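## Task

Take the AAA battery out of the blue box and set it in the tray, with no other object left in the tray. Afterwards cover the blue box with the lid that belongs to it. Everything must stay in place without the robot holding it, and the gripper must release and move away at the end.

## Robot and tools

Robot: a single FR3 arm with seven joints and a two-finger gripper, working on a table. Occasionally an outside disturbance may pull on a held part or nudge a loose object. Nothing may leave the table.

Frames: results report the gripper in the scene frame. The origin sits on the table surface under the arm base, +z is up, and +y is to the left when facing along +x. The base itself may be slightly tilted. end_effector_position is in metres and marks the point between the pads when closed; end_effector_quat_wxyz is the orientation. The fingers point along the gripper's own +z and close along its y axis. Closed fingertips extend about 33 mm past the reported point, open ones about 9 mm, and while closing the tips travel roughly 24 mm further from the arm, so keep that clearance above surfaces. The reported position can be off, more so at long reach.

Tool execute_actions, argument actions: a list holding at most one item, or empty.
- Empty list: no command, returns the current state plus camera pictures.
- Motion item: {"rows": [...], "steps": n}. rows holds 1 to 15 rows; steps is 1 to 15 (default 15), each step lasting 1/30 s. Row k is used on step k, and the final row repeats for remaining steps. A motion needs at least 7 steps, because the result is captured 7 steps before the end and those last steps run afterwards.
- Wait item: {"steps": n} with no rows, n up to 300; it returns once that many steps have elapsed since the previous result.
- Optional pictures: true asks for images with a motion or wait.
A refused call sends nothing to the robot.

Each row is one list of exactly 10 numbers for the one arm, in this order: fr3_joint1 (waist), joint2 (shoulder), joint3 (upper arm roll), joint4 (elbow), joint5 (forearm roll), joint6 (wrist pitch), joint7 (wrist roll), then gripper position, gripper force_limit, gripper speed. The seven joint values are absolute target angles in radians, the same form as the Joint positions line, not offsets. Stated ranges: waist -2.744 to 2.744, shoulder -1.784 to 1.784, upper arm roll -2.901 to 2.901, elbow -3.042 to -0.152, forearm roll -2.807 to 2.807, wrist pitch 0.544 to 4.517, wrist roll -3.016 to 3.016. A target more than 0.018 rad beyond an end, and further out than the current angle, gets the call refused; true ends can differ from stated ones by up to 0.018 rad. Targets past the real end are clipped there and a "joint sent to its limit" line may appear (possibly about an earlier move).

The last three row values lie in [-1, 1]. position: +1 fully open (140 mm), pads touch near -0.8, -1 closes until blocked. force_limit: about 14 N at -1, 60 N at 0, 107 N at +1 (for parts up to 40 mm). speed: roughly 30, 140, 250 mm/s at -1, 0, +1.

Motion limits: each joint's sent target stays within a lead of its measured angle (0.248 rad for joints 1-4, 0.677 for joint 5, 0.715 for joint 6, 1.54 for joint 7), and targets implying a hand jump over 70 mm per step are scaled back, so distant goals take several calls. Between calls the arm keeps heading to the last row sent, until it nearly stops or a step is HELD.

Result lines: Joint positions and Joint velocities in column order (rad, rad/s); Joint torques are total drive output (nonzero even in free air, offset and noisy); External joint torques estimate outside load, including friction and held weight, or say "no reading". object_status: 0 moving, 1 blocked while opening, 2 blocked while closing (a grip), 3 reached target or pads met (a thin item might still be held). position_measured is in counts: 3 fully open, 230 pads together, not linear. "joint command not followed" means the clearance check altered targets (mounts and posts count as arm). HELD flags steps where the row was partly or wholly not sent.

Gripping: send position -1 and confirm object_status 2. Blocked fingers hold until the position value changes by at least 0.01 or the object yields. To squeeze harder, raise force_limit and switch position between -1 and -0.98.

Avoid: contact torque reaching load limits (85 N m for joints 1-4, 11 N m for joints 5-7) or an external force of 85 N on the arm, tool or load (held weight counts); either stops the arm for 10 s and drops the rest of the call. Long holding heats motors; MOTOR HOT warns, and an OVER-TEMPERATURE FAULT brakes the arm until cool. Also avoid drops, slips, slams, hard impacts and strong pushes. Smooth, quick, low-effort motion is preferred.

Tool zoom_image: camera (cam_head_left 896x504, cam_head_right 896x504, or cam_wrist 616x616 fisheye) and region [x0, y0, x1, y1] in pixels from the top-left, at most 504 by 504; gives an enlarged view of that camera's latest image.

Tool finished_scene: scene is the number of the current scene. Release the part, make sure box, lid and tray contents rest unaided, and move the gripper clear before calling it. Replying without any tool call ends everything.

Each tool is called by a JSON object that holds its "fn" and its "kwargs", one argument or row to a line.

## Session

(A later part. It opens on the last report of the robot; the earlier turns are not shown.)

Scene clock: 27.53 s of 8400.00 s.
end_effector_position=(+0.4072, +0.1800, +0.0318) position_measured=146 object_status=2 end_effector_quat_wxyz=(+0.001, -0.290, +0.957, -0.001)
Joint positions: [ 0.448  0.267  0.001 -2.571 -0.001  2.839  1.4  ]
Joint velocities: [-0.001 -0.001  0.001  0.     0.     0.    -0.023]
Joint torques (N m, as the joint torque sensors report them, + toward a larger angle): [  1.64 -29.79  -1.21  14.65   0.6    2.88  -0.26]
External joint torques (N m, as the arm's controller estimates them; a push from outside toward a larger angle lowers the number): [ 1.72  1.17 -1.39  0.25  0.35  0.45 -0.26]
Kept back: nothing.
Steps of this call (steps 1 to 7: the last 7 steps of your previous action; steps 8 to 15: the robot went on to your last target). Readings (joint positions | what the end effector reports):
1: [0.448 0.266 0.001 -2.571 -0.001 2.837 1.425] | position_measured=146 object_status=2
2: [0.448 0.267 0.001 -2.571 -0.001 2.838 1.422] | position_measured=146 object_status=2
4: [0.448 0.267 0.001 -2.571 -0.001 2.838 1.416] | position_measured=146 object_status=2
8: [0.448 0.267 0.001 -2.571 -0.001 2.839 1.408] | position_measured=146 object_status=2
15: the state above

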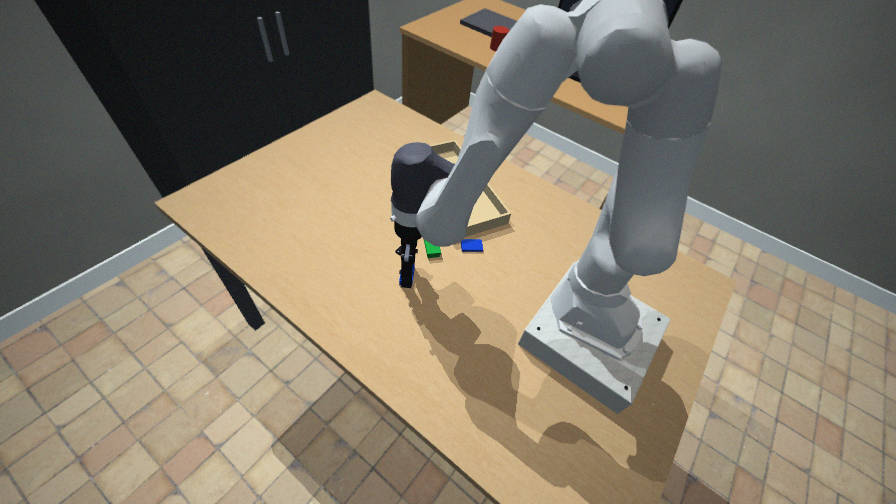

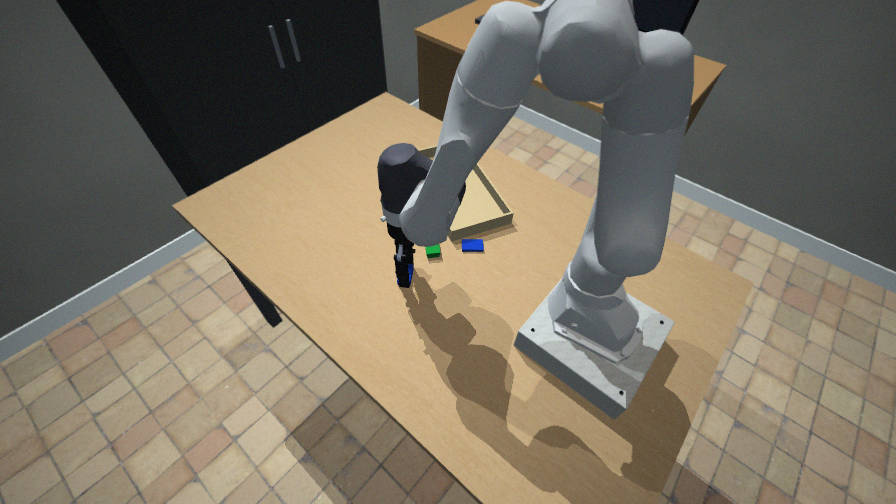

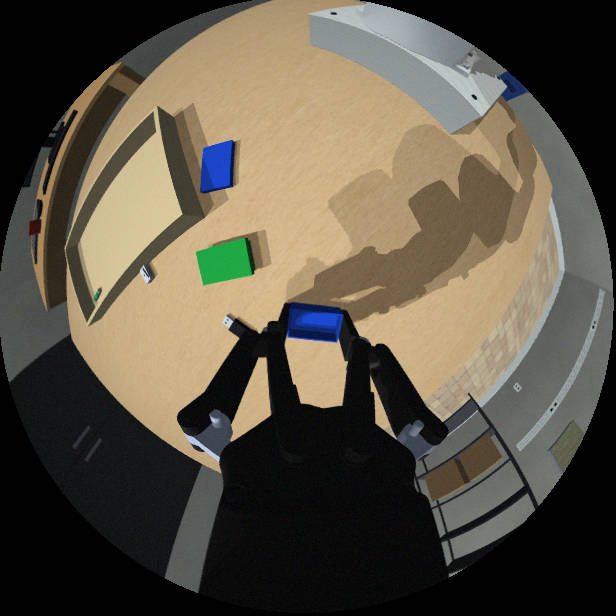

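{"fn": "execute_actions", "kwargs": {
  "actions": [
    {"rows":[[0.45,0.268,0,-2.569,0,2.842,1.39,0.15,-0.5,0.2],[0.45,0.268,0,-2.569,0,2.842,1.39,0.15,-0.5,0.2],[0.45,0.268,0,-2.569,0,2.842,1.39,0.15,-0.5,0.2],[0.45,0.268,0,-2.569,0,2.842,1.39,0.15,-0.5,0.2],[0.45,0.268,0,-2.569,0,2.842,1.39,0.15,-0.5,0.2],[0.45,0.268,0,-2.569,0,2.842,1.39,0.15,-0.5,0.2],[0.45,0.268,0,-2.569,0,2.842,1.39,0.15,-0.5,0.2],[0.45,0.268,0,-2.569,0,2.842,1.39,0.15,-0.5,0.2],[0.45,0.05,0,-2.59,0,2.68,1.39,0.15,-0.5,0.2]],"steps":15}
  ]
}}

{"fn": "execute_actions", "kwargs": {
  "actions": [
    {"rows":[[0.4,0.0,0,-2.66,0,2.68,1.6,0.2,-0.5,0.2],[0.3,-0.05,0,-2.73,0,2.7,1.85,0.2,-0.5,0.2],[0.15,-0.09,0,-2.8,0,2.73,2.1,0.2,-0.5,0.2],[0.0,-0.11,0,-2.85,0,2.76,2.4,0.2,-0.5,0.2],[-0.07,-0.11,0,-2.872,0,2.765,2.614,0.2,-0.5,0.2]],"steps":15}
  ]
}}

{"fn": "execute_actions", "kwargs": {
  "actions": [
    {"steps":35}
  ],
  "pictures": true
}}

Scene clock: 28.63 s of 8400.00 s.
end_effector_position=(+0.4073, +0.1800, +0.0318) position_measured=110 object_status=0 end_effector_quat_wxyz=(+0.001, -0.293, +0.956, -0.001)
Joint positions: [ 0.448  0.267  0.001 -2.571 -0.001  2.84   1.393]
Joint velocities: [-0.001 -0.001  0.001 -0.    -0.001  0.     0.001]
Joint torques (N m, as the joint torque sensors report them, + toward a larger angle): [  1.7  -30.3   -0.51  14.74   0.64   2.85  -0.39]
External joint torques (N m, as the arm's controller estimates them; a push from outside toward a larger angle lowers the number): [ 1.79  0.72 -0.68  0.34  0.4   0.42 -0.39]
Steps of this call (steps 1 to 15: the robot went on to your last target; steps 16 to 25: nothing new was sent; steps 26 to 33: the first 8 steps of this action). Readings (joint positions | what the end effector reports):
26: [0.448 0.267 0.001 -2.571 -0.001 2.839 1.394] | position_measured=146 object_status=0
27: [0.448 0.267 0.001 -2.571 -0.001 2.839 1.394] | position_measured=146 object_status=0
29: [0.448 0.267 0.001 -2.571 -0.001 2.840 1.394] | position_measured=122 object_status=0
33: the state above

Scene clock: 29.13 s of 8400.00 s.
end_effector_position=(+0.3837, +0.0561, +0.0972) position_measured=104 object_status=3 end_effector_quat_wxyz=(+0.010, +0.020, +1.000, -0.000)
Joint positions: [ 0.172 -0.069  0.006 -2.786 -0.001  2.736  1.757]
Joint velocities: [-1.43  -0.275 -0.082 -0.62   0.     0.076  1.773]
Joint torques (N m, as the joint torque sensors report them, + toward a larger angle): [  1.99 -22.7    1.19  16.36   0.63   3.26   0.22]
External joint torques (N m, as the arm's controller estimates them; a push from outside toward a larger angle lowers the number): [-1.17 -1.3  -1.04 -2.9   0.14  0.41  0.23]
Steps of this call (steps 1 to 7: the last 7 steps of your previous action; steps 8 to 15: the first 8 steps of this action). Readings (joint positions | what the end effector reports):
8: [0.441 0.041 0.004 -2.595 -0.001 2.722 1.410] | position_measured=110 object_status=0
9: [0.419 0.020 0.010 -2.624 -0.001 2.720 1.442] | position_measured=106 object_status=0
11: [0.347 -0.018 0.011 -2.682 -0.001 2.723 1.522] | position_measured=104 object_status=0
15: the state above

Scene clock: 30.30 s of 8400.00 s.
end_effector_position=(+0.3532, -0.0359, +0.0878) position_measured=104 object_status=3 end_effector_quat_wxyz=(+0.002, +0.532, +0.847, -0.001)
Joint positions: [-0.067 -0.108 -0.001 -2.87  -0.     2.762  2.591]
Joint velocities: [0.    0.    0.001 0.    0.001 0.    0.065]
Joint torques (N m, as the joint torque sensors report them, + toward a larger angle): [ -0.73 -20.75   0.71  13.58   0.52   2.82   0.12]
External joint torques (N m, as the arm's controller estimates them; a push from outside toward a larger angle lowers the number): [-0.72 -1.07  0.83 -2.19  0.2   0.39  0.12]
Kept back: nothing.
Steps of this call (steps 1 to 7: the last 7 steps of your previous action; steps 8 to 35: the robot went on to your last target). Readings (joint positions | what the end effector reports):
1: [0.121 -0.078 0.005 -2.805 -0.001 2.739 1.818] | position_measured=104 object_status=3
2: [0.068 -0.086 0.004 -2.823 -0.001 2.743 1.889] | position_measured=104 object_status=3
4: [-0.014 -0.098 -0.004 -2.850 -0.001 2.749 2.030] | position_measured=104 object_status=3
8: [-0.061 -0.106 -0.005 -2.867 -0.000 2.755 2.236] | position_measured=104 object_status=3
35: the state above

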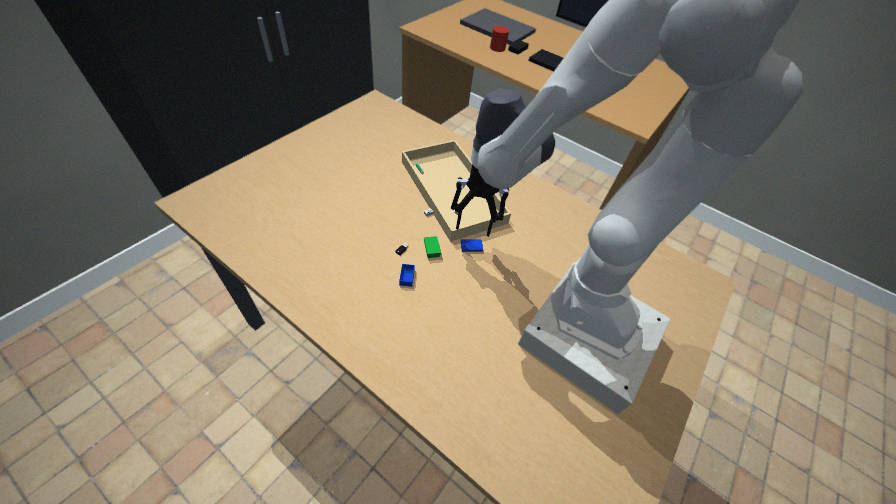

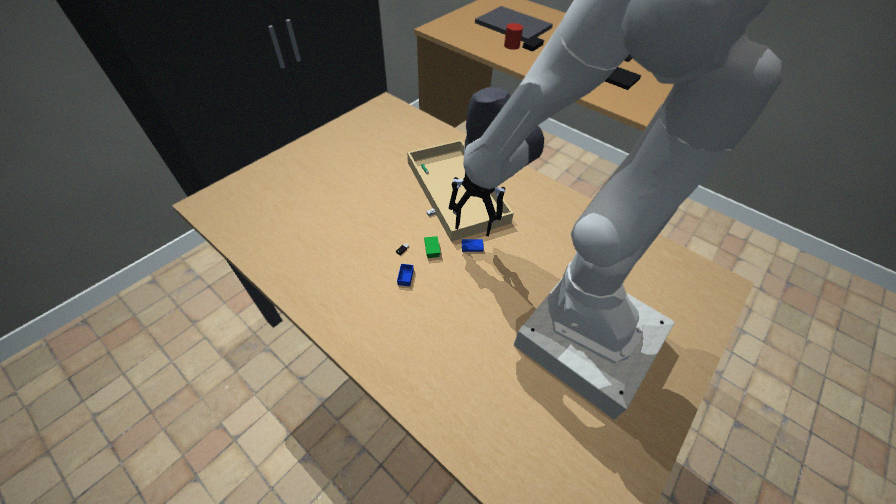

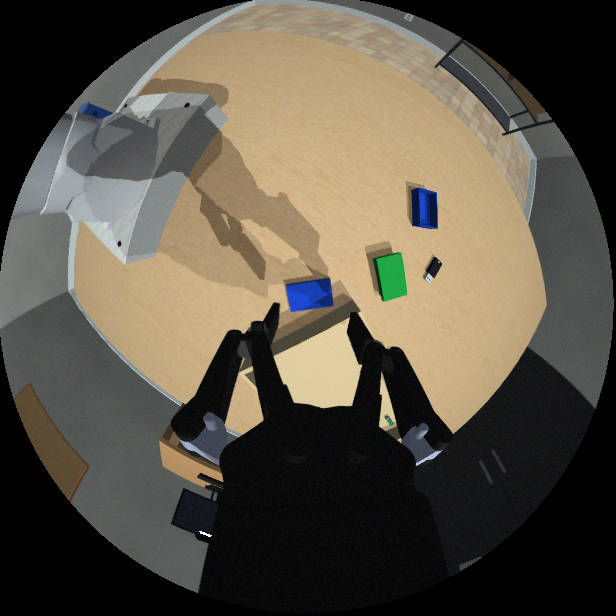

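{"fn": "execute_actions", "kwargs": {
  "actions": [
    {"rows":[[-0.055,-0.06,0,-2.905,0,2.85,2.38,0.12,-0.5,0.2]],"steps":15}
  ]
}}

{"fn": "execute_actions", "kwargs": {
  "actions": [
    {"steps":20}
  ],
  "pictures": true
}}

{"fn": "zoom_image", "kwargs": {
  "camera": "cam_wrist",
  "region": [240,250,400,360]
}}

Scene clock: 31.30 s of 8400.00 s.
end_effector_position=(+0.3372, -0.0310, +0.0673) position_measured=114 object_status=0 end_effector_quat_wxyz=(-0.005, +0.479, +0.878, -0.004)
Joint positions: [-0.058 -0.061 -0.001 -2.904 -0.     2.828  2.48 ]
Joint velocities: [ 0.004  0.008 -0.    -0.002  0.001  0.112 -0.319]
Joint torques (N m, as the joint torque sensors report them, + toward a larger angle): [  1.8  -19.79   0.71  13.13   0.45   2.84  -0.33]
External joint torques (N m, as the arm's controller estimates them; a push from outside toward a larger angle lowers the number): [ 1.88  0.74  0.87 -1.75  0.17  0.35 -0.33]
Steps of this call (steps 1 to 22: the robot went on to your last target; steps 23 to 30: the first 8 steps of this action). Readings (joint positions | what the end effector reports):
23: [-0.066 -0.103 -0.001 -2.874 -0.000 2.777 2.591] | position_measured=104 object_status=0
24: [-0.063 -0.091 -0.001 -2.882 -0.000 2.790 2.569] | position_measured=110 object_status=0
26: [-0.060 -0.071 -0.001 -2.896 -0.000 2.808 2.533] | position_measured=114 object_status=0
30: the state above

Scene clock: 31.97 s of 8400.00 s.
end_effector_position=(+0.3431, -0.0315, +0.0690) position_measured=114 object_status=3 end_effector_quat_wxyz=(+0.004, +0.441, +0.897, -0.000)
Joint positions: [-0.058 -0.061 -0.001 -2.904 -0.     2.847  2.394]
Joint velocities: [ 0.    -0.     0.     0.001 -0.     0.001 -0.036]
Joint torques (N m, as the joint torque sensors report them, + toward a larger angle): [  1.71 -19.05  -0.15  12.06   0.43   3.    -0.16]
External joint torques (N m, as the arm's controller estimates them; a push from outside toward a larger angle lowers the number): [ 1.74  0.81 -0.05 -2.22  0.17  0.58 -0.16]
Kept back: nothing.
Steps of this call (steps 1 to 7: the last 7 steps of your previous action; steps 8 to 20: the robot went on to your last target). Readings (joint positions | what the end effector reports):
1: [-0.058 -0.061 -0.001 -2.904 -0.000 2.832 2.470] | position_measured=114 object_status=0
2: [-0.058 -0.061 -0.001 -2.904 -0.000 2.835 2.461] | position_measured=114 object_status=0
4: [-0.058 -0.061 -0.001 -2.904 -0.000 2.839 2.445] | position_measured=114 object_status=0
8: [-0.058 -0.061 -0.001 -2.904 -0.000 2.844 2.423] | position_measured=114 object_status=3
20: the state above

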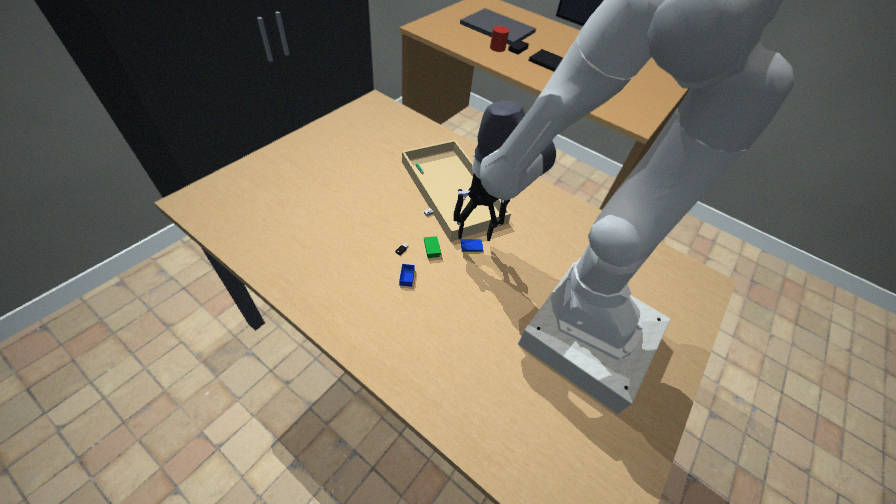

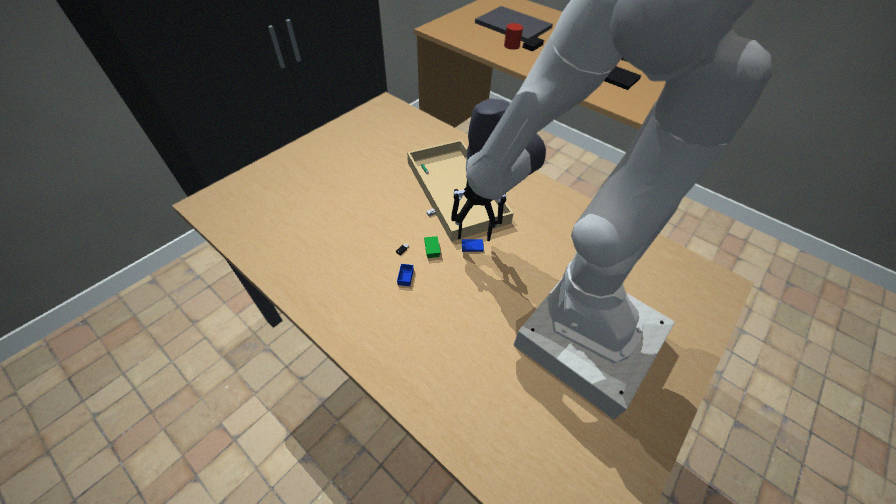

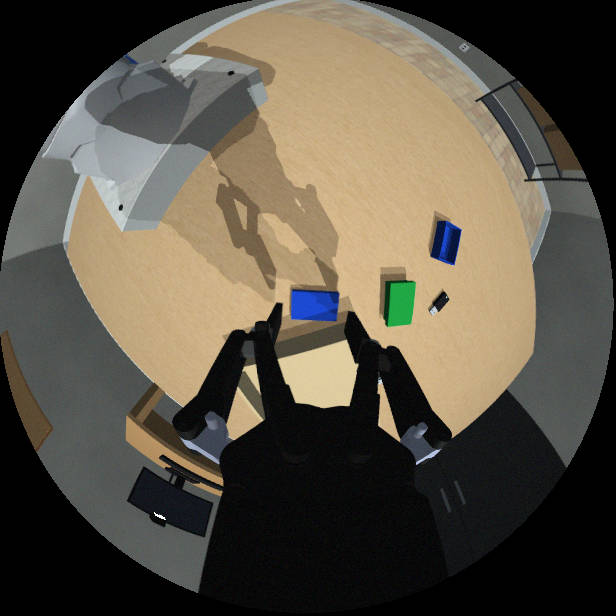

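Region (240, 250, 400, 360) of cam_wrist's 616x616 image, scaled by 3.150, with more detail than that image has; it fills the top 346 rows of this view, and the rest is white.

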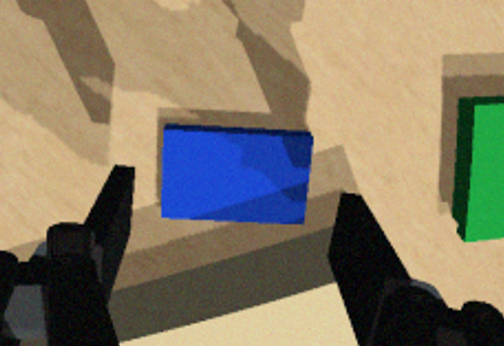

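{"fn": "execute_actions", "kwargs": {
  "actions": [
    {"rows":[[-0.046,-0.06,0,-2.905,0,2.87,2.30,0.12,-0.5,0.2],[-0.046,-0.04,0,-2.905,0,2.90,2.30,0.12,-0.5,0.2],[-0.046,-0.01,0,-2.902,0,2.94,2.30,0.12,-0.5,0.2],[-0.046,0.02,0,-2.899,0,2.97,2.30,0.12,-0.5,0.2],[-0.046,0.045,0,-2.896,0,2.985,2.30,0.12,-0.5,0.2],[-0.046,0.07,0,-2.893,0,2.985,2.30,0.12,-0.5,0.2],[-0.046,0.092,0,-2.89,0,2.985,2.30,0.12,-0.5,0.2]],"steps":15}
  ]
}}

{"fn": "execute_actions", "kwargs": {
  "actions": [
    {"steps":20}
  ],
  "pictures": true
}}

{"fn": "zoom_image", "kwargs": {
  "camera": "cam_wrist",
  "region": [240,260,400,370]
}}

Scene clock: 32.77 s of 8400.00 s.
end_effector_position=(+0.3370, -0.0280, +0.0388) position_measured=114 object_status=3 end_effector_quat_wxyz=(-0.004, +0.412, +0.911, -0.003)
Joint positions: [-0.049  0.057 -0.001 -2.895 -0.     2.94   2.338]
Joint velocities: [ 0.001  0.527  0.001  0.001 -0.     0.231 -0.115]
Joint torques (N m, as the joint torque sensors report them, + toward a larger angle): [  2.66 -26.73   0.59  14.59   0.36   3.55  -0.21]
External joint torques (N m, as the arm's controller estimates them; a push from outside toward a larger angle lowers the number): [ 2.62  1.48  0.51  0.56  0.26  0.56 -0.21]
Steps of this call (steps 1 to 16: the robot went on to your last target; steps 17 to 24: the first 8 steps of this action). Readings (joint positions | what the end effector reports):
17: [-0.056 -0.061 -0.001 -2.904 -0.000 2.850 2.378] | position_measured=114 object_status=3
18: [-0.054 -0.058 -0.001 -2.904 -0.000 2.858 2.371] | position_measured=114 object_status=3
20: [-0.050 -0.032 -0.001 -2.901 -0.000 2.888 2.357] | position_measured=114 object_status=3
24: the state above

Scene clock: 33.43 s of 8400.00 s.
end_effector_position=(+0.3398, -0.0281, +0.0319) position_measured=114 object_status=3 end_effector_quat_wxyz=(+0.001, +0.398, +0.917, -0.001)
Joint positions: [-0.049  0.09  -0.001 -2.892 -0.     2.982  2.307]
Joint velocities: [ 0.001 -0.001 -0.    -0.001  0.001  0.005 -0.013]
Joint torques (N m, as the joint torque sensors report them, + toward a larger angle): [  2.74 -20.47   0.21  11.93   0.33   2.88  -0.23]
External joint torques (N m, as the arm's controller estimates them; a push from outside toward a larger angle lowers the number): [ 2.78  1.94  0.17  0.38  0.19  0.47 -0.23]
Kept back: nothing.
Steps of this call (steps 1 to 7: the last 7 steps of your previous action; steps 8 to 20: the robot went on to your last target). Readings (joint positions | what the end effector reports):
1: [-0.049 0.072 -0.001 -2.895 -0.000 2.947 2.335] | position_measured=114 object_status=3
2: [-0.049 0.080 -0.001 -2.895 -0.000 2.952 2.331] | position_measured=114 object_status=3
4: [-0.049 0.088 -0.001 -2.894 -0.000 2.962 2.326] | position_measured=114 object_status=3
8: [-0.049 0.090 -0.001 -2.892 -0.000 2.973 2.318] | position_measured=114 object_status=3
20: the state above

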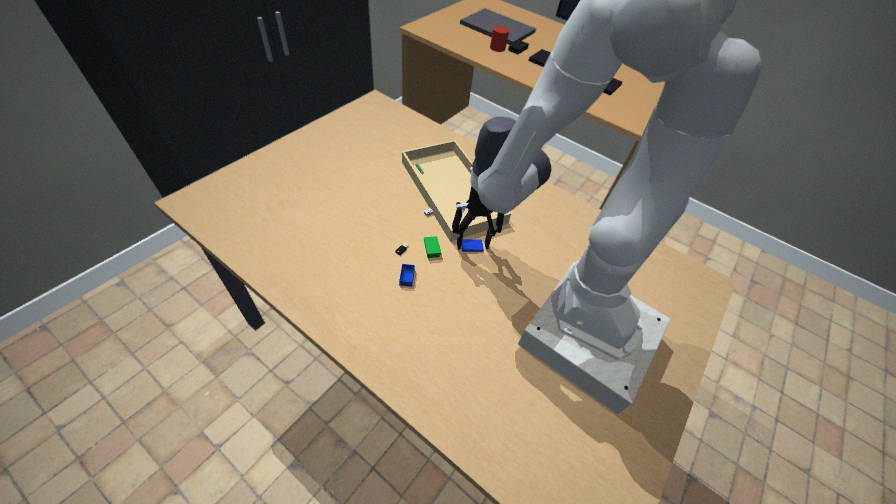

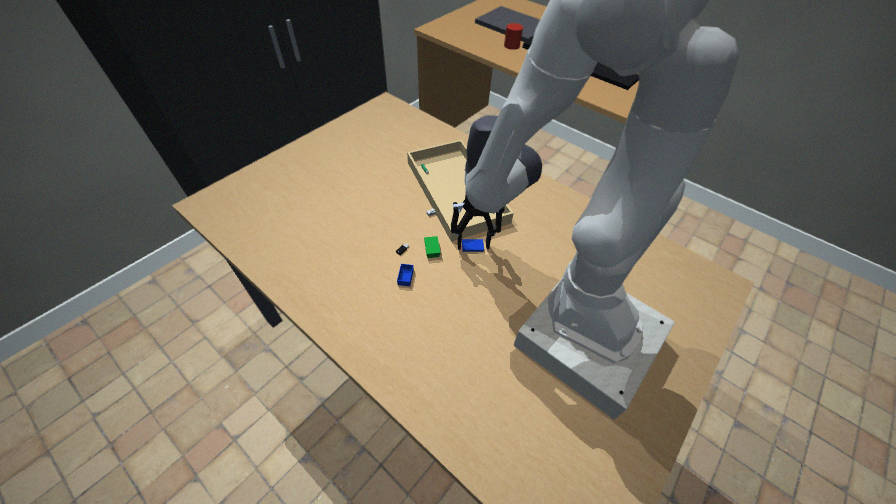

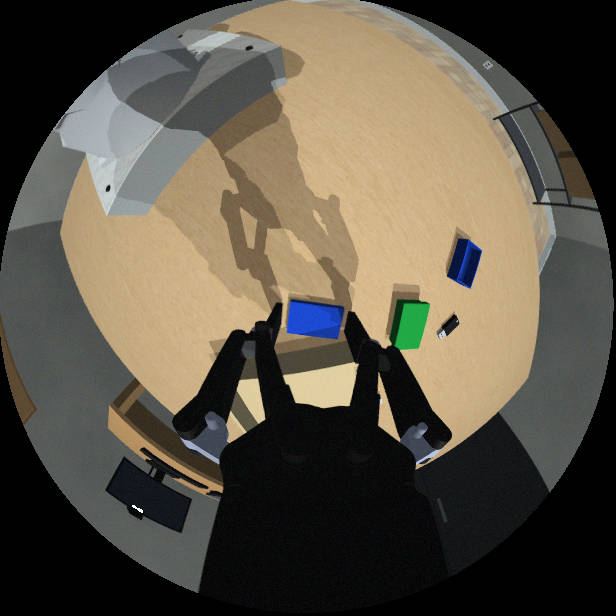

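Region (240, 260, 400, 370) of cam_wrist's 616x616 image, scaled by 3.150, with more detail than that image has; it fills the top 346 rows of this view, and the rest is white.

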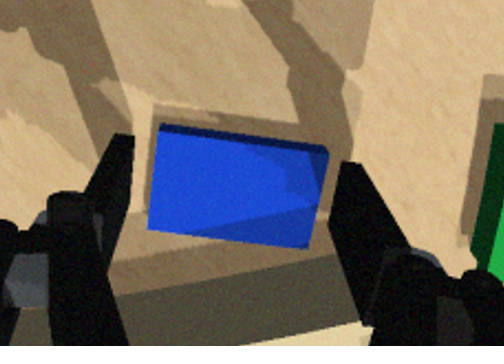

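{"fn": "execute_actions", "kwargs": {
  "actions": [
    {"rows":[[-0.037,0.089,0,-2.899,0,2.988,2.30,0.12,-0.5,0.2]],"steps":15}
  ]
}}

{"fn": "execute_actions", "kwargs": {
  "actions": [
    {"rows":[[-0.037,0.089,0,-2.899,0,2.988,2.30,-1,-0.5,0]],"steps":15}
  ]
}}

{"fn": "execute_actions", "kwargs": {
  "actions": [
    {"steps":10}
  ],
  "pictures": true
}}

{"fn": "zoom_image", "kwargs": {
  "camera": "cam_wrist",
  "region": [240,260,400,370]
}}

Scene clock: 34.07 s of 8400.00 s.
end_effector_position=(+0.3376, -0.0250, +0.0310) position_measured=114 object_status=3 end_effector_quat_wxyz=(+0.000, +0.392, +0.920, -0.001)
Joint positions: [-0.04   0.09  -0.001 -2.897 -0.     2.985  2.304]
Joint velocities: [ 0.002 -0.     0.    -0.002 -0.     0.005 -0.002]
Joint torques (N m, as the joint torque sensors report them, + toward a larger angle): [  1.61 -23.06  -0.47  10.07   0.31   2.74  -0.22]
External joint torques (N m, as the arm's controller estimates them; a push from outside toward a larger angle lowers the number): [ 1.72 -0.72 -0.44 -1.46  0.17  0.32 -0.22]
Steps of this call (steps 1 to 11: the robot went on to your last target; steps 12 to 19: the first 8 steps of this action). Readings (joint positions | what the end effector reports):
12: [-0.047 0.090 -0.001 -2.893 -0.000 2.983 2.304] | position_measured=114 object_status=3
13: [-0.045 0.090 -0.001 -2.894 -0.000 2.984 2.304] | position_measured=114 object_status=3
15: [-0.042 0.090 -0.001 -2.896 -0.000 2.984 2.304] | position_measured=114 object_status=3
19: the state above

Scene clock: 34.57 s of 8400.00 s.
end_effector_position=(+0.3385, -0.0250, +0.0316) position_measured=139 object_status=0 end_effector_quat_wxyz=(+0.001, +0.392, +0.920, -0.001)
Joint positions: [-0.04   0.089 -0.001 -2.897 -0.     2.986  2.303]
Joint velocities: [0.    0.001 0.001 0.001 0.001 0.    0.   ]
Joint torques (N m, as the joint torque sensors report them, + toward a larger angle): [  1.96 -21.61  -0.31   9.46   0.29   2.78  -0.21]
External joint torques (N m, as the arm's controller estimates them; a push from outside toward a larger angle lowers the number): [ 2.01  0.66 -0.35 -2.12  0.15  0.36 -0.21]
Steps of this call (steps 1 to 7: the last 7 steps of your previous action; steps 8 to 15: the first 8 steps of this action). Readings (joint positions | what the end effector reports):
8: [-0.040 0.090 -0.001 -2.897 -0.000 2.985 2.304] | position_measured=114 object_status=0
9: [-0.040 0.090 -0.001 -2.897 -0.000 2.985 2.303] | position_measured=119 object_status=0
11: [-0.040 0.089 -0.001 -2.897 -0.000 2.986 2.303] | position_measured=134 object_status=0
15: the state above

Scene clock: 34.90 s of 8400.00 s.
end_effector_position=(+0.3384, -0.0250, +0.0316) position_measured=139 object_status=2 end_effector_quat_wxyz=(+0.001, +0.392, +0.920, -0.001)
Joint positions: [-0.04   0.089 -0.001 -2.897 -0.     2.986  2.303]
Joint velocities: [ 0.001 -0.001 -0.    -0.001 -0.    -0.    -0.   ]
Joint torques (N m, as the joint torque sensors report them, + toward a larger angle): [  1.73 -21.64   0.65   9.34   0.3    2.86  -0.32]
External joint torques (N m, as the arm's controller estimates them; a push from outside toward a larger angle lowers the number): [ 1.76  0.62  0.59 -2.18  0.16  0.45 -0.32]
Kept back: nothing.
Steps of this call (steps 1 to 7: the last 7 steps of your previous action; steps 8 to 10: the robot went on to your last target). Readings (joint positions | what the end effector reports):
1: [-0.040 0.089 -0.001 -2.897 -0.000 2.986 2.303] | position_measured=139 object_status=0
2: [-0.040 0.089 -0.001 -2.897 -0.000 2.986 2.303] | position_measured=139 object_status=2
4: [-0.040 0.089 -0.001 -2.897 -0.000 2.986 2.303] | position_measured=139 object_status=2
8: [-0.040 0.089 -0.001 -2.897 -0.000 2.986 2.303] | position_measured=139 object_status=2
10: the state above

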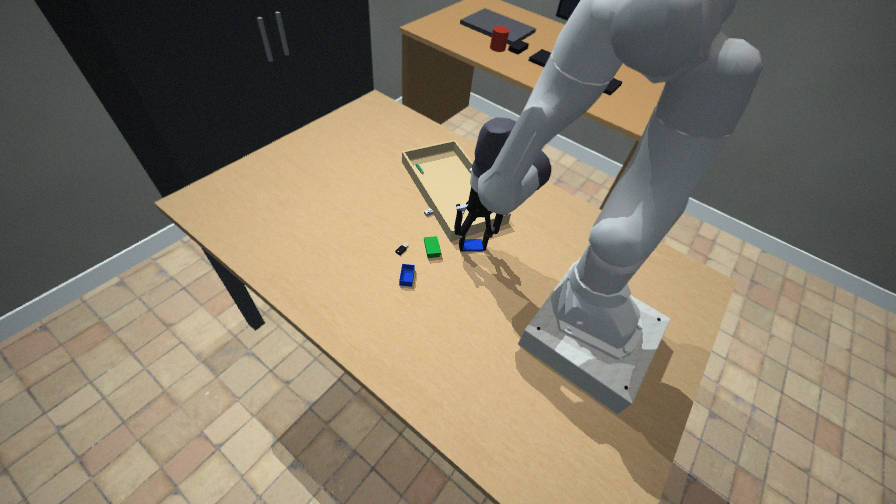

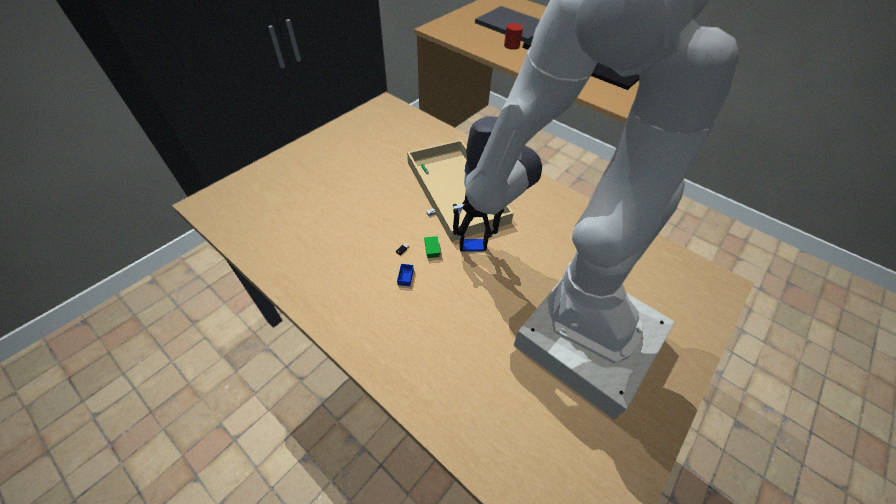

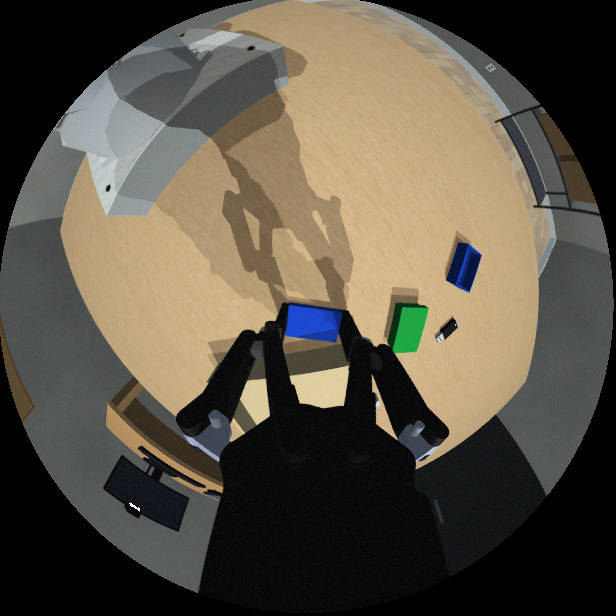

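Region (240, 260, 400, 370) of cam_wrist's 616x616 image, scaled by 3.150, with more detail than that image has; it fills the top 346 rows of this view, and the rest is white.

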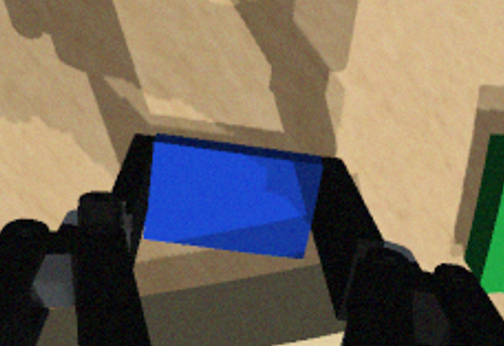

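{"fn": "execute_actions", "kwargs": {
  "actions": [
    {"rows":[[-0.037,0.0,0,-2.905,0,2.92,2.30,-1,-0.5,0],[-0.037,0.0,0,-2.905,0,2.92,2.30,-1,-0.5,0],[-0.037,0.0,0,-2.905,0,2.92,2.30,-1,-0.5,0],[-0.037,-0.12,0,-2.89,0,2.78,2.2,-1,-0.5,0],[-0.037,-0.12,0,-2.89,0,2.78,2.2,-1,-0.5,0],[-0.037,-0.12,0,-2.88,0,2.76,2.1,-1,-0.5,0],[0.0,-0.12,0,-2.85,0,2.74,2.0,-1,-0.5,0],[0.1,-0.1,0,-2.8,0,2.71,1.9,-1,-0.5,0],[0.2,-0.07,0,-2.74,0,2.68,1.75,-1,-0.5,0],[0.3,-0.03,0,-2.68,0,2.66,1.6,-1,-0.5,0],[0.38,0.02,0,-2.63,0,2.65,1.5,-1,-0.5,0],[0.45,0.06,0,-2.59,0,2.65,1.39,-1,-0.5,0]],"steps":15}
  ]
}}

{"fn": "execute_actions", "kwargs": {
  "actions": [
    {"steps":25}
  ]
}}

{"fn": "execute_actions", "kwargs": {
  "actions": [
    {"rows":[[0.45,0.08,0,-2.585,0,2.68,1.39,-1,-0.5,0],[0.45,0.10,0,-2.582,0,2.70,1.39,-1,-0.5,0],[0.45,0.12,0,-2.579,0,2.72,1.39,-1,-0.5,0],[0.45,0.14,0,-2.576,0,2.74,1.39,-1,-0.5,0],[0.45,0.16,0,-2.574,0,2.76,1.39,-1,-0.5,0],[0.45,0.18,0,-2.571,0,2.774,1.39,-1,-0.5,0],[0.45,0.195,0,-2.569,0,2.774,1.39,-1,-0.5,0]],"steps":15}
  ]
}}

{"fn": "execute_actions", "kwargs": {
  "actions": [
    {"steps":25}
  ],
  "pictures": true
}}

{"fn": "zoom_image", "kwargs": {
  "camera": "cam_wrist",
  "region": [240,260,400,370]
}}

Scene clock: 36.47 s of 8400.00 s.
end_effector_position=(+0.3770, -0.0173, +0.0925) position_measured=139 object_status=2 end_effector_quat_wxyz=(+0.031, +0.337, +0.941, +0.009)
Joint positions: [-0.005 -0.097 -0.009 -2.862  0.001  2.829  2.21 ]
Joint velocities: [ 1.041 -0.08  -0.063  0.788  0.011 -0.692 -1.018]
Joint torques (N m, as the joint torque sensors report them, + toward a larger angle): [ 11.91 -18.11   8.67  13.03   0.     1.78  -0.47]
External joint torques (N m, as the arm's controller estimates them; a push from outside toward a larger angle lowers the number): [ 1.98 -1.27 -1.17 -0.4   0.86 -0.54 -0.48]
Steps of this call (steps 1 to 15: the robot went on to your last target; steps 16 to 39: nothing new was sent; steps 40 to 47: the first 8 steps of this action). Readings (joint positions | what the end effector reports):
40: [-0.040 0.076 -0.001 -2.901 -0.000 2.975 2.303] | position_measured=139 object_status=2
41: [-0.040 0.052 -0.001 -2.904 -0.000 2.965 2.303] | position_measured=139 object_status=2
43: [-0.040 0.003 -0.001 -2.904 -0.000 2.929 2.295] | position_measured=139 object_status=2
47: the state above

Scene clock: 37.30 s of 8400.00 s.
end_effector_position=(+0.4061, +0.1795, +0.1015) position_measured=139 object_status=2 end_effector_quat_wxyz=(+0.003, -0.257, +0.966, -0.001)
Joint positions: [ 0.448  0.058  0.001 -2.592  0.001  2.655  1.467]
Joint velocities: [-0.    -0.001  0.    -0.001 -0.001 -0.014 -0.243]
Joint torques (N m, as the joint torque sensors report them, + toward a larger angle): [  1.29 -26.22  -0.53  18.08   0.28   2.19  -0.19]
External joint torques (N m, as the arm's controller estimates them; a push from outside toward a larger angle lowers the number): [ 1.32  1.13 -0.57  0.51 -0.1  -0.24 -0.2 ]
Kept back: nothing.
Steps of this call (steps 1 to 7: the last 7 steps of your previous action; steps 8 to 25: the robot went on to your last target). Readings (joint positions | what the end effector reports):
1: [0.039 -0.094 -0.011 -2.833 0.001 2.808 2.174] | position_measured=139 object_status=2
2: [0.087 -0.085 -0.010 -2.801 0.001 2.792 2.136] | position_measured=139 object_status=2
4: [0.181 -0.048 -0.007 -2.732 0.001 2.764 2.052] | position_measured=139 object_status=2
8: [0.360 0.025 -0.003 -2.631 0.001 2.717 1.866] | position_measured=139 object_status=2
25: the state above

Scene clock: 37.57 s of 8400.00 s.
end_effector_position=(+0.4060, +0.1794, +0.0651) position_measured=139 object_status=2 end_effector_quat_wxyz=(-0.005, -0.277, +0.961, -0.002)
Joint positions: [ 0.448  0.169  0.001 -2.574  0.001  2.73   1.424]
Joint velocities: [-0.     0.42  -0.    -0.     0.     0.228 -0.101]
Joint torques (N m, as the joint torque sensors report them, + toward a larger angle): [  1.87 -33.88  -0.73  17.87   0.3    3.24  -0.22]
External joint torques (N m, as the arm's controller estimates them; a push from outside toward a larger angle lowers the number): [ 1.86  1.75 -0.93 -0.13  0.02  0.4  -0.22]
Steps of this call (steps 1 to 8: the first 8 steps of this action). Readings (joint positions | what the end effector reports):
1: [0.448 0.061 0.001 -2.591 0.001 2.658 1.459] | position_measured=139 object_status=2
2: [0.448 0.069 0.001 -2.587 0.001 2.665 1.452] | position_measured=139 object_status=2
4: [0.448 0.097 0.001 -2.581 0.001 2.685 1.441] | position_measured=139 object_status=2
8: the state above

Scene clock: 38.40 s of 8400.00 s.
end_effector_position=(+0.4116, +0.1817, +0.0582) position_measured=139 object_status=2 end_effector_quat_wxyz=(+0.004, -0.291, +0.957, -0.001)
Joint positions: [ 0.448  0.194  0.001 -2.571  0.001  2.771  1.395]
Joint velocities: [-0.    -0.001  0.     0.     0.001  0.002 -0.005]
Joint torques (N m, as the joint torque sensors report them, + toward a larger angle): [  2.09 -29.03  -1.1   15.77   0.15   2.83  -0.27]
External joint torques (N m, as the arm's controller estimates them; a push from outside toward a larger angle lowers the number): [ 2.27  0.99 -1.12  0.02 -0.16  0.38 -0.27]
Kept back: nothing.
Steps of this call (steps 1 to 7: the last 7 steps of your previous action; steps 8 to 25: the robot went on to your last target). Readings (joint positions | what the end effector reports):
1: [0.448 0.180 0.001 -2.574 0.001 2.737 1.421] | position_measured=139 object_status=2
2: [0.448 0.187 0.001 -2.574 0.001 2.743 1.418] | position_measured=139 object_status=2
4: [0.448 0.193 0.001 -2.573 0.001 2.751 1.413] | position_measured=139 object_status=2
8: [0.448 0.194 0.001 -2.571 0.001 2.762 1.406] | position_measured=139 object_status=2
25: the state above

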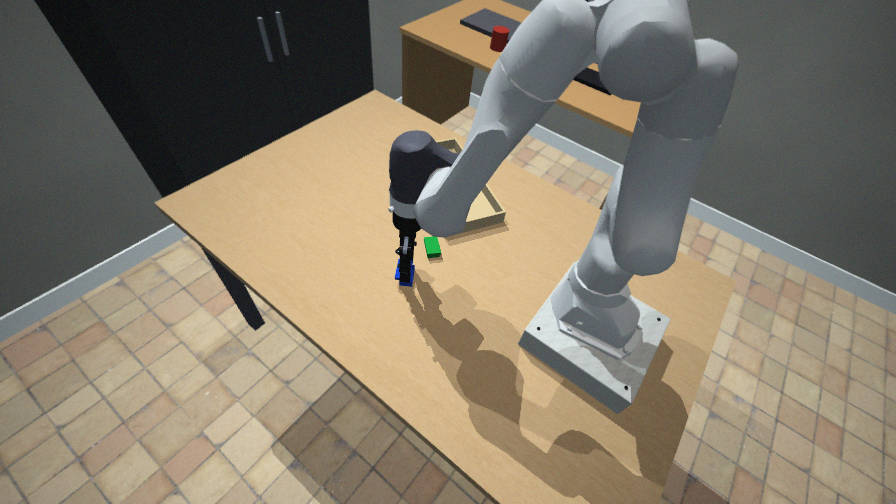

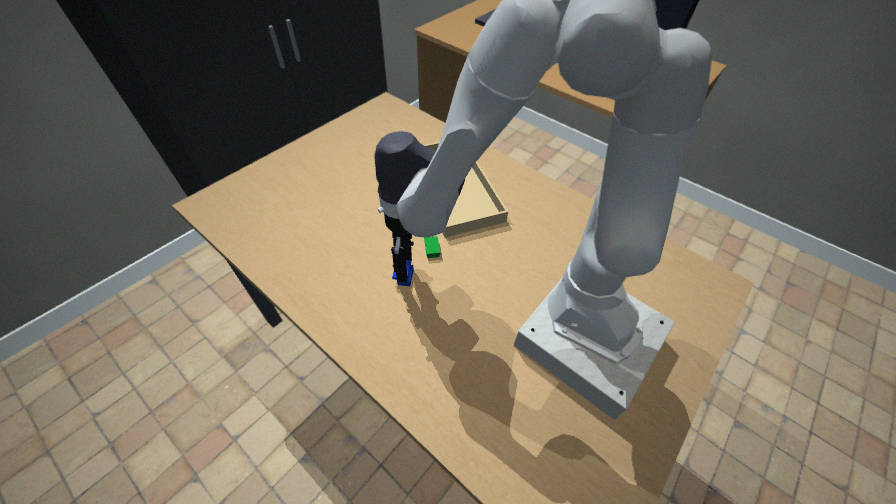

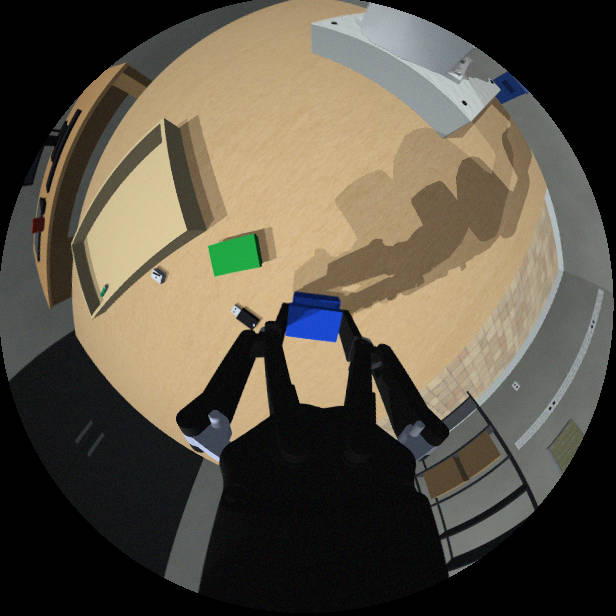

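Region (240, 260, 400, 370) of cam_wrist's 616x616 image, scaled by 3.150, with more detail than that image has; it fills the top 346 rows of this view, and the rest is white.

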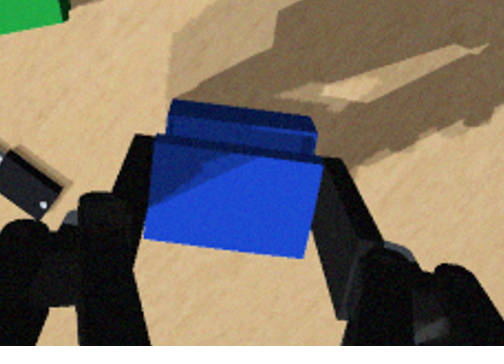

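{"fn": "execute_actions", "kwargs": {
  "actions": [
    {"rows":[[0.45,0.195,0,-2.579,0,2.774,1.39,-1,-0.5,0]],"steps":15}
  ]
}}

{"fn": "execute_actions", "kwargs": {
  "actions": [
    {"rows":[[0.45,0.199,0,-2.575,0,2.774,1.39,-1,-0.5,0],[0.45,0.203,0,-2.573,0,2.774,1.39,-1,-0.5,0],[0.45,0.207,0,-2.571,0,2.774,1.39,-1,-0.5,0],[0.45,0.211,0,-2.569,0,2.774,1.39,-1,-0.5,0]],"steps":15}
  ]
}}

{"fn": "execute_actions", "kwargs": {
  "actions": [
    {"steps":10}
  ],
  "pictures": true
}}

{"fn": "zoom_image", "kwargs": {
  "camera": "cam_wrist",
  "region": [270,280,360,350]
}}

Scene clock: 39.07 s of 8400.00 s.
end_effector_position=(+0.4081, +0.1802, +0.0564) position_measured=139 object_status=2 end_effector_quat_wxyz=(+0.001, -0.292, +0.956, -0.001)
Joint positions: [ 0.448  0.194  0.001 -2.577  0.001  2.772  1.394]
Joint velocities: [ 0.001  0.     0.001 -0.002 -0.001  0.    -0.001]
Joint torques (N m, as the joint torque sensors report them, + toward a larger angle): [  1.86 -28.65  -1.4   12.68   0.15   2.91  -0.19]
External joint torques (N m, as the arm's controller estimates them; a push from outside toward a larger angle lowers the number): [ 1.89  1.15 -1.55 -2.86 -0.14  0.49 -0.19]
Steps of this call (steps 1 to 12: the robot went on to your last target; steps 13 to 20: the first 8 steps of this action). Readings (joint positions | what the end effector reports):
13: [0.448 0.194 0.001 -2.572 0.001 2.772 1.394] | position_measured=139 object_status=2
14: [0.448 0.194 0.001 -2.573 0.001 2.772 1.394] | position_measured=139 object_status=2
16: [0.448 0.194 0.001 -2.576 0.001 2.772 1.394] | position_measured=139 object_status=2
20: the state above

Scene clock: 39.57 s of 8400.00 s.
end_effector_position=(+0.4082, +0.1804, +0.0531) position_measured=139 object_status=2 end_effector_quat_wxyz=(-0.002, -0.292, +0.956, -0.002)
Joint positions: [ 0.448  0.206  0.001 -2.57   0.001  2.772  1.393]
Joint velocities: [-0.     0.013  0.     0.012 -0.     0.    -0.001]
Joint torques (N m, as the joint torque sensors report them, + toward a larger angle): [  1.91 -27.09  -0.76  14.14   0.2    2.83  -0.24]
External joint torques (N m, as the arm's controller estimates them; a push from outside toward a larger angle lowers the number): [ 2.04  2.43 -0.84 -0.72 -0.09  0.54 -0.24]
Steps of this call (steps 1 to 7: the last 7 steps of your previous action; steps 8 to 15: the first 8 steps of this action). Readings (joint positions | what the end effector reports):
8: [0.448 0.194 0.001 -2.577 0.001 2.772 1.393] | position_measured=139 object_status=2
9: [0.448 0.196 0.001 -2.576 0.001 2.772 1.393] | position_measured=139 object_status=2
11: [0.448 0.201 0.001 -2.574 0.001 2.772 1.393] | position_measured=139 object_status=2
15: the state above

Scene clock: 39.90 s of 8400.00 s.
end_effector_position=(+0.4083, +0.1804, +0.0530) position_measured=139 object_status=2 end_effector_quat_wxyz=(-0.002, -0.292, +0.956, -0.002)
Joint positions: [ 0.448  0.206  0.001 -2.57   0.001  2.772  1.393]
Joint velocities: [ 0.001 -0.001  0.     0.001 -0.     0.001  0.001]
Joint torques (N m, as the joint torque sensors report them, + toward a larger angle): [  2.17 -27.28  -0.26  14.77   0.17   2.82  -0.29]
External joint torques (N m, as the arm's controller estimates them; a push from outside toward a larger angle lowers the number): [ 2.19  2.85 -0.44 -0.71 -0.12  0.41 -0.29]
Kept back: nothing.
Steps of this call (steps 1 to 7: the last 7 steps of your previous action; steps 8 to 10: the robot went on to your last target). Readings (joint positions | what the end effector reports):
1: [0.448 0.206 0.001 -2.570 0.001 2.772 1.393] | position_measured=139 object_status=2
2: [0.448 0.206 0.001 -2.570 0.001 2.772 1.393] | position_measured=139 object_status=2
4: [0.448 0.206 0.001 -2.570 0.001 2.772 1.393] | position_measured=139 object_status=2
8: [0.448 0.206 0.001 -2.570 0.001 2.772 1.393] | position_measured=139 object_status=2
10: the state above

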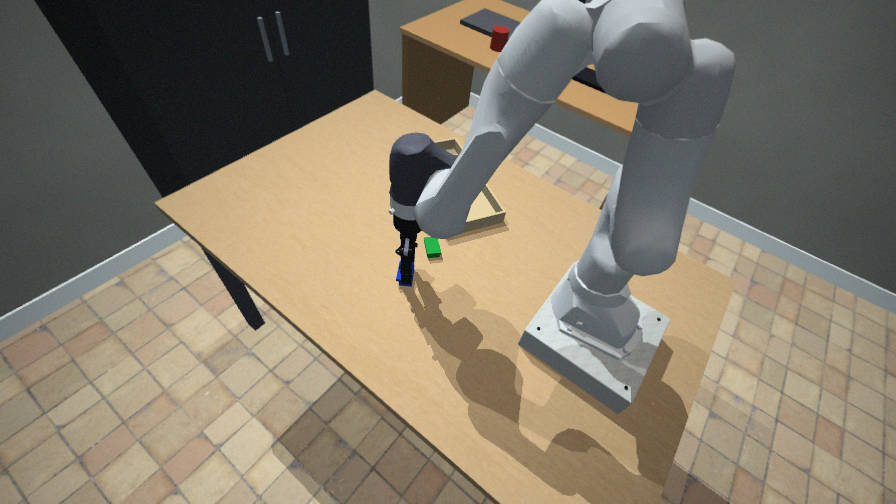

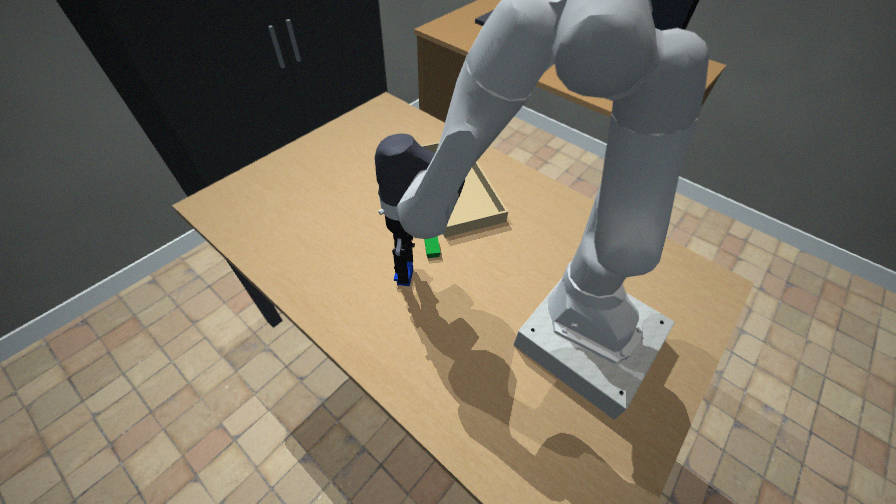

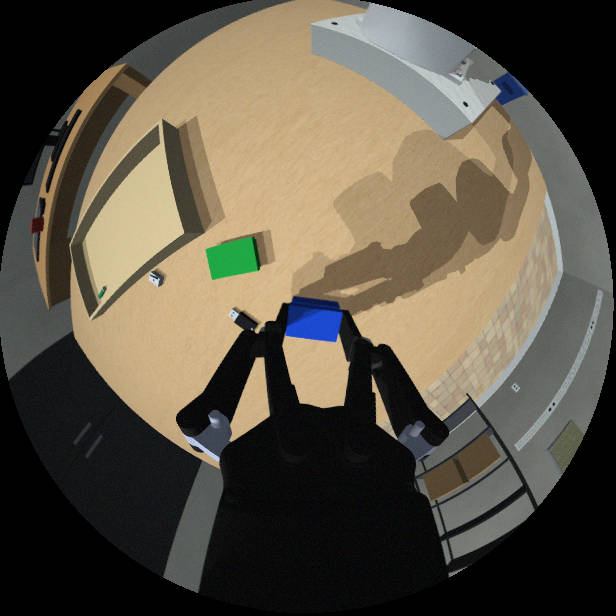

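Region (270, 280, 360, 350) of cam_wrist's 616x616 image, scaled by 5.600, with more detail than that image has.

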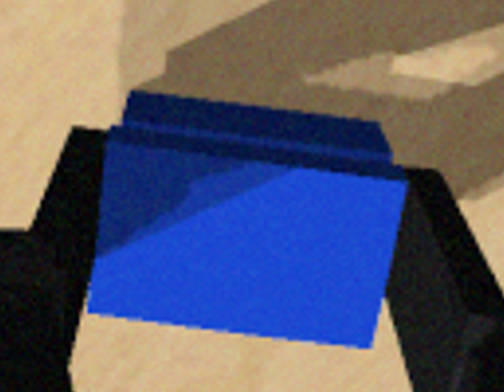

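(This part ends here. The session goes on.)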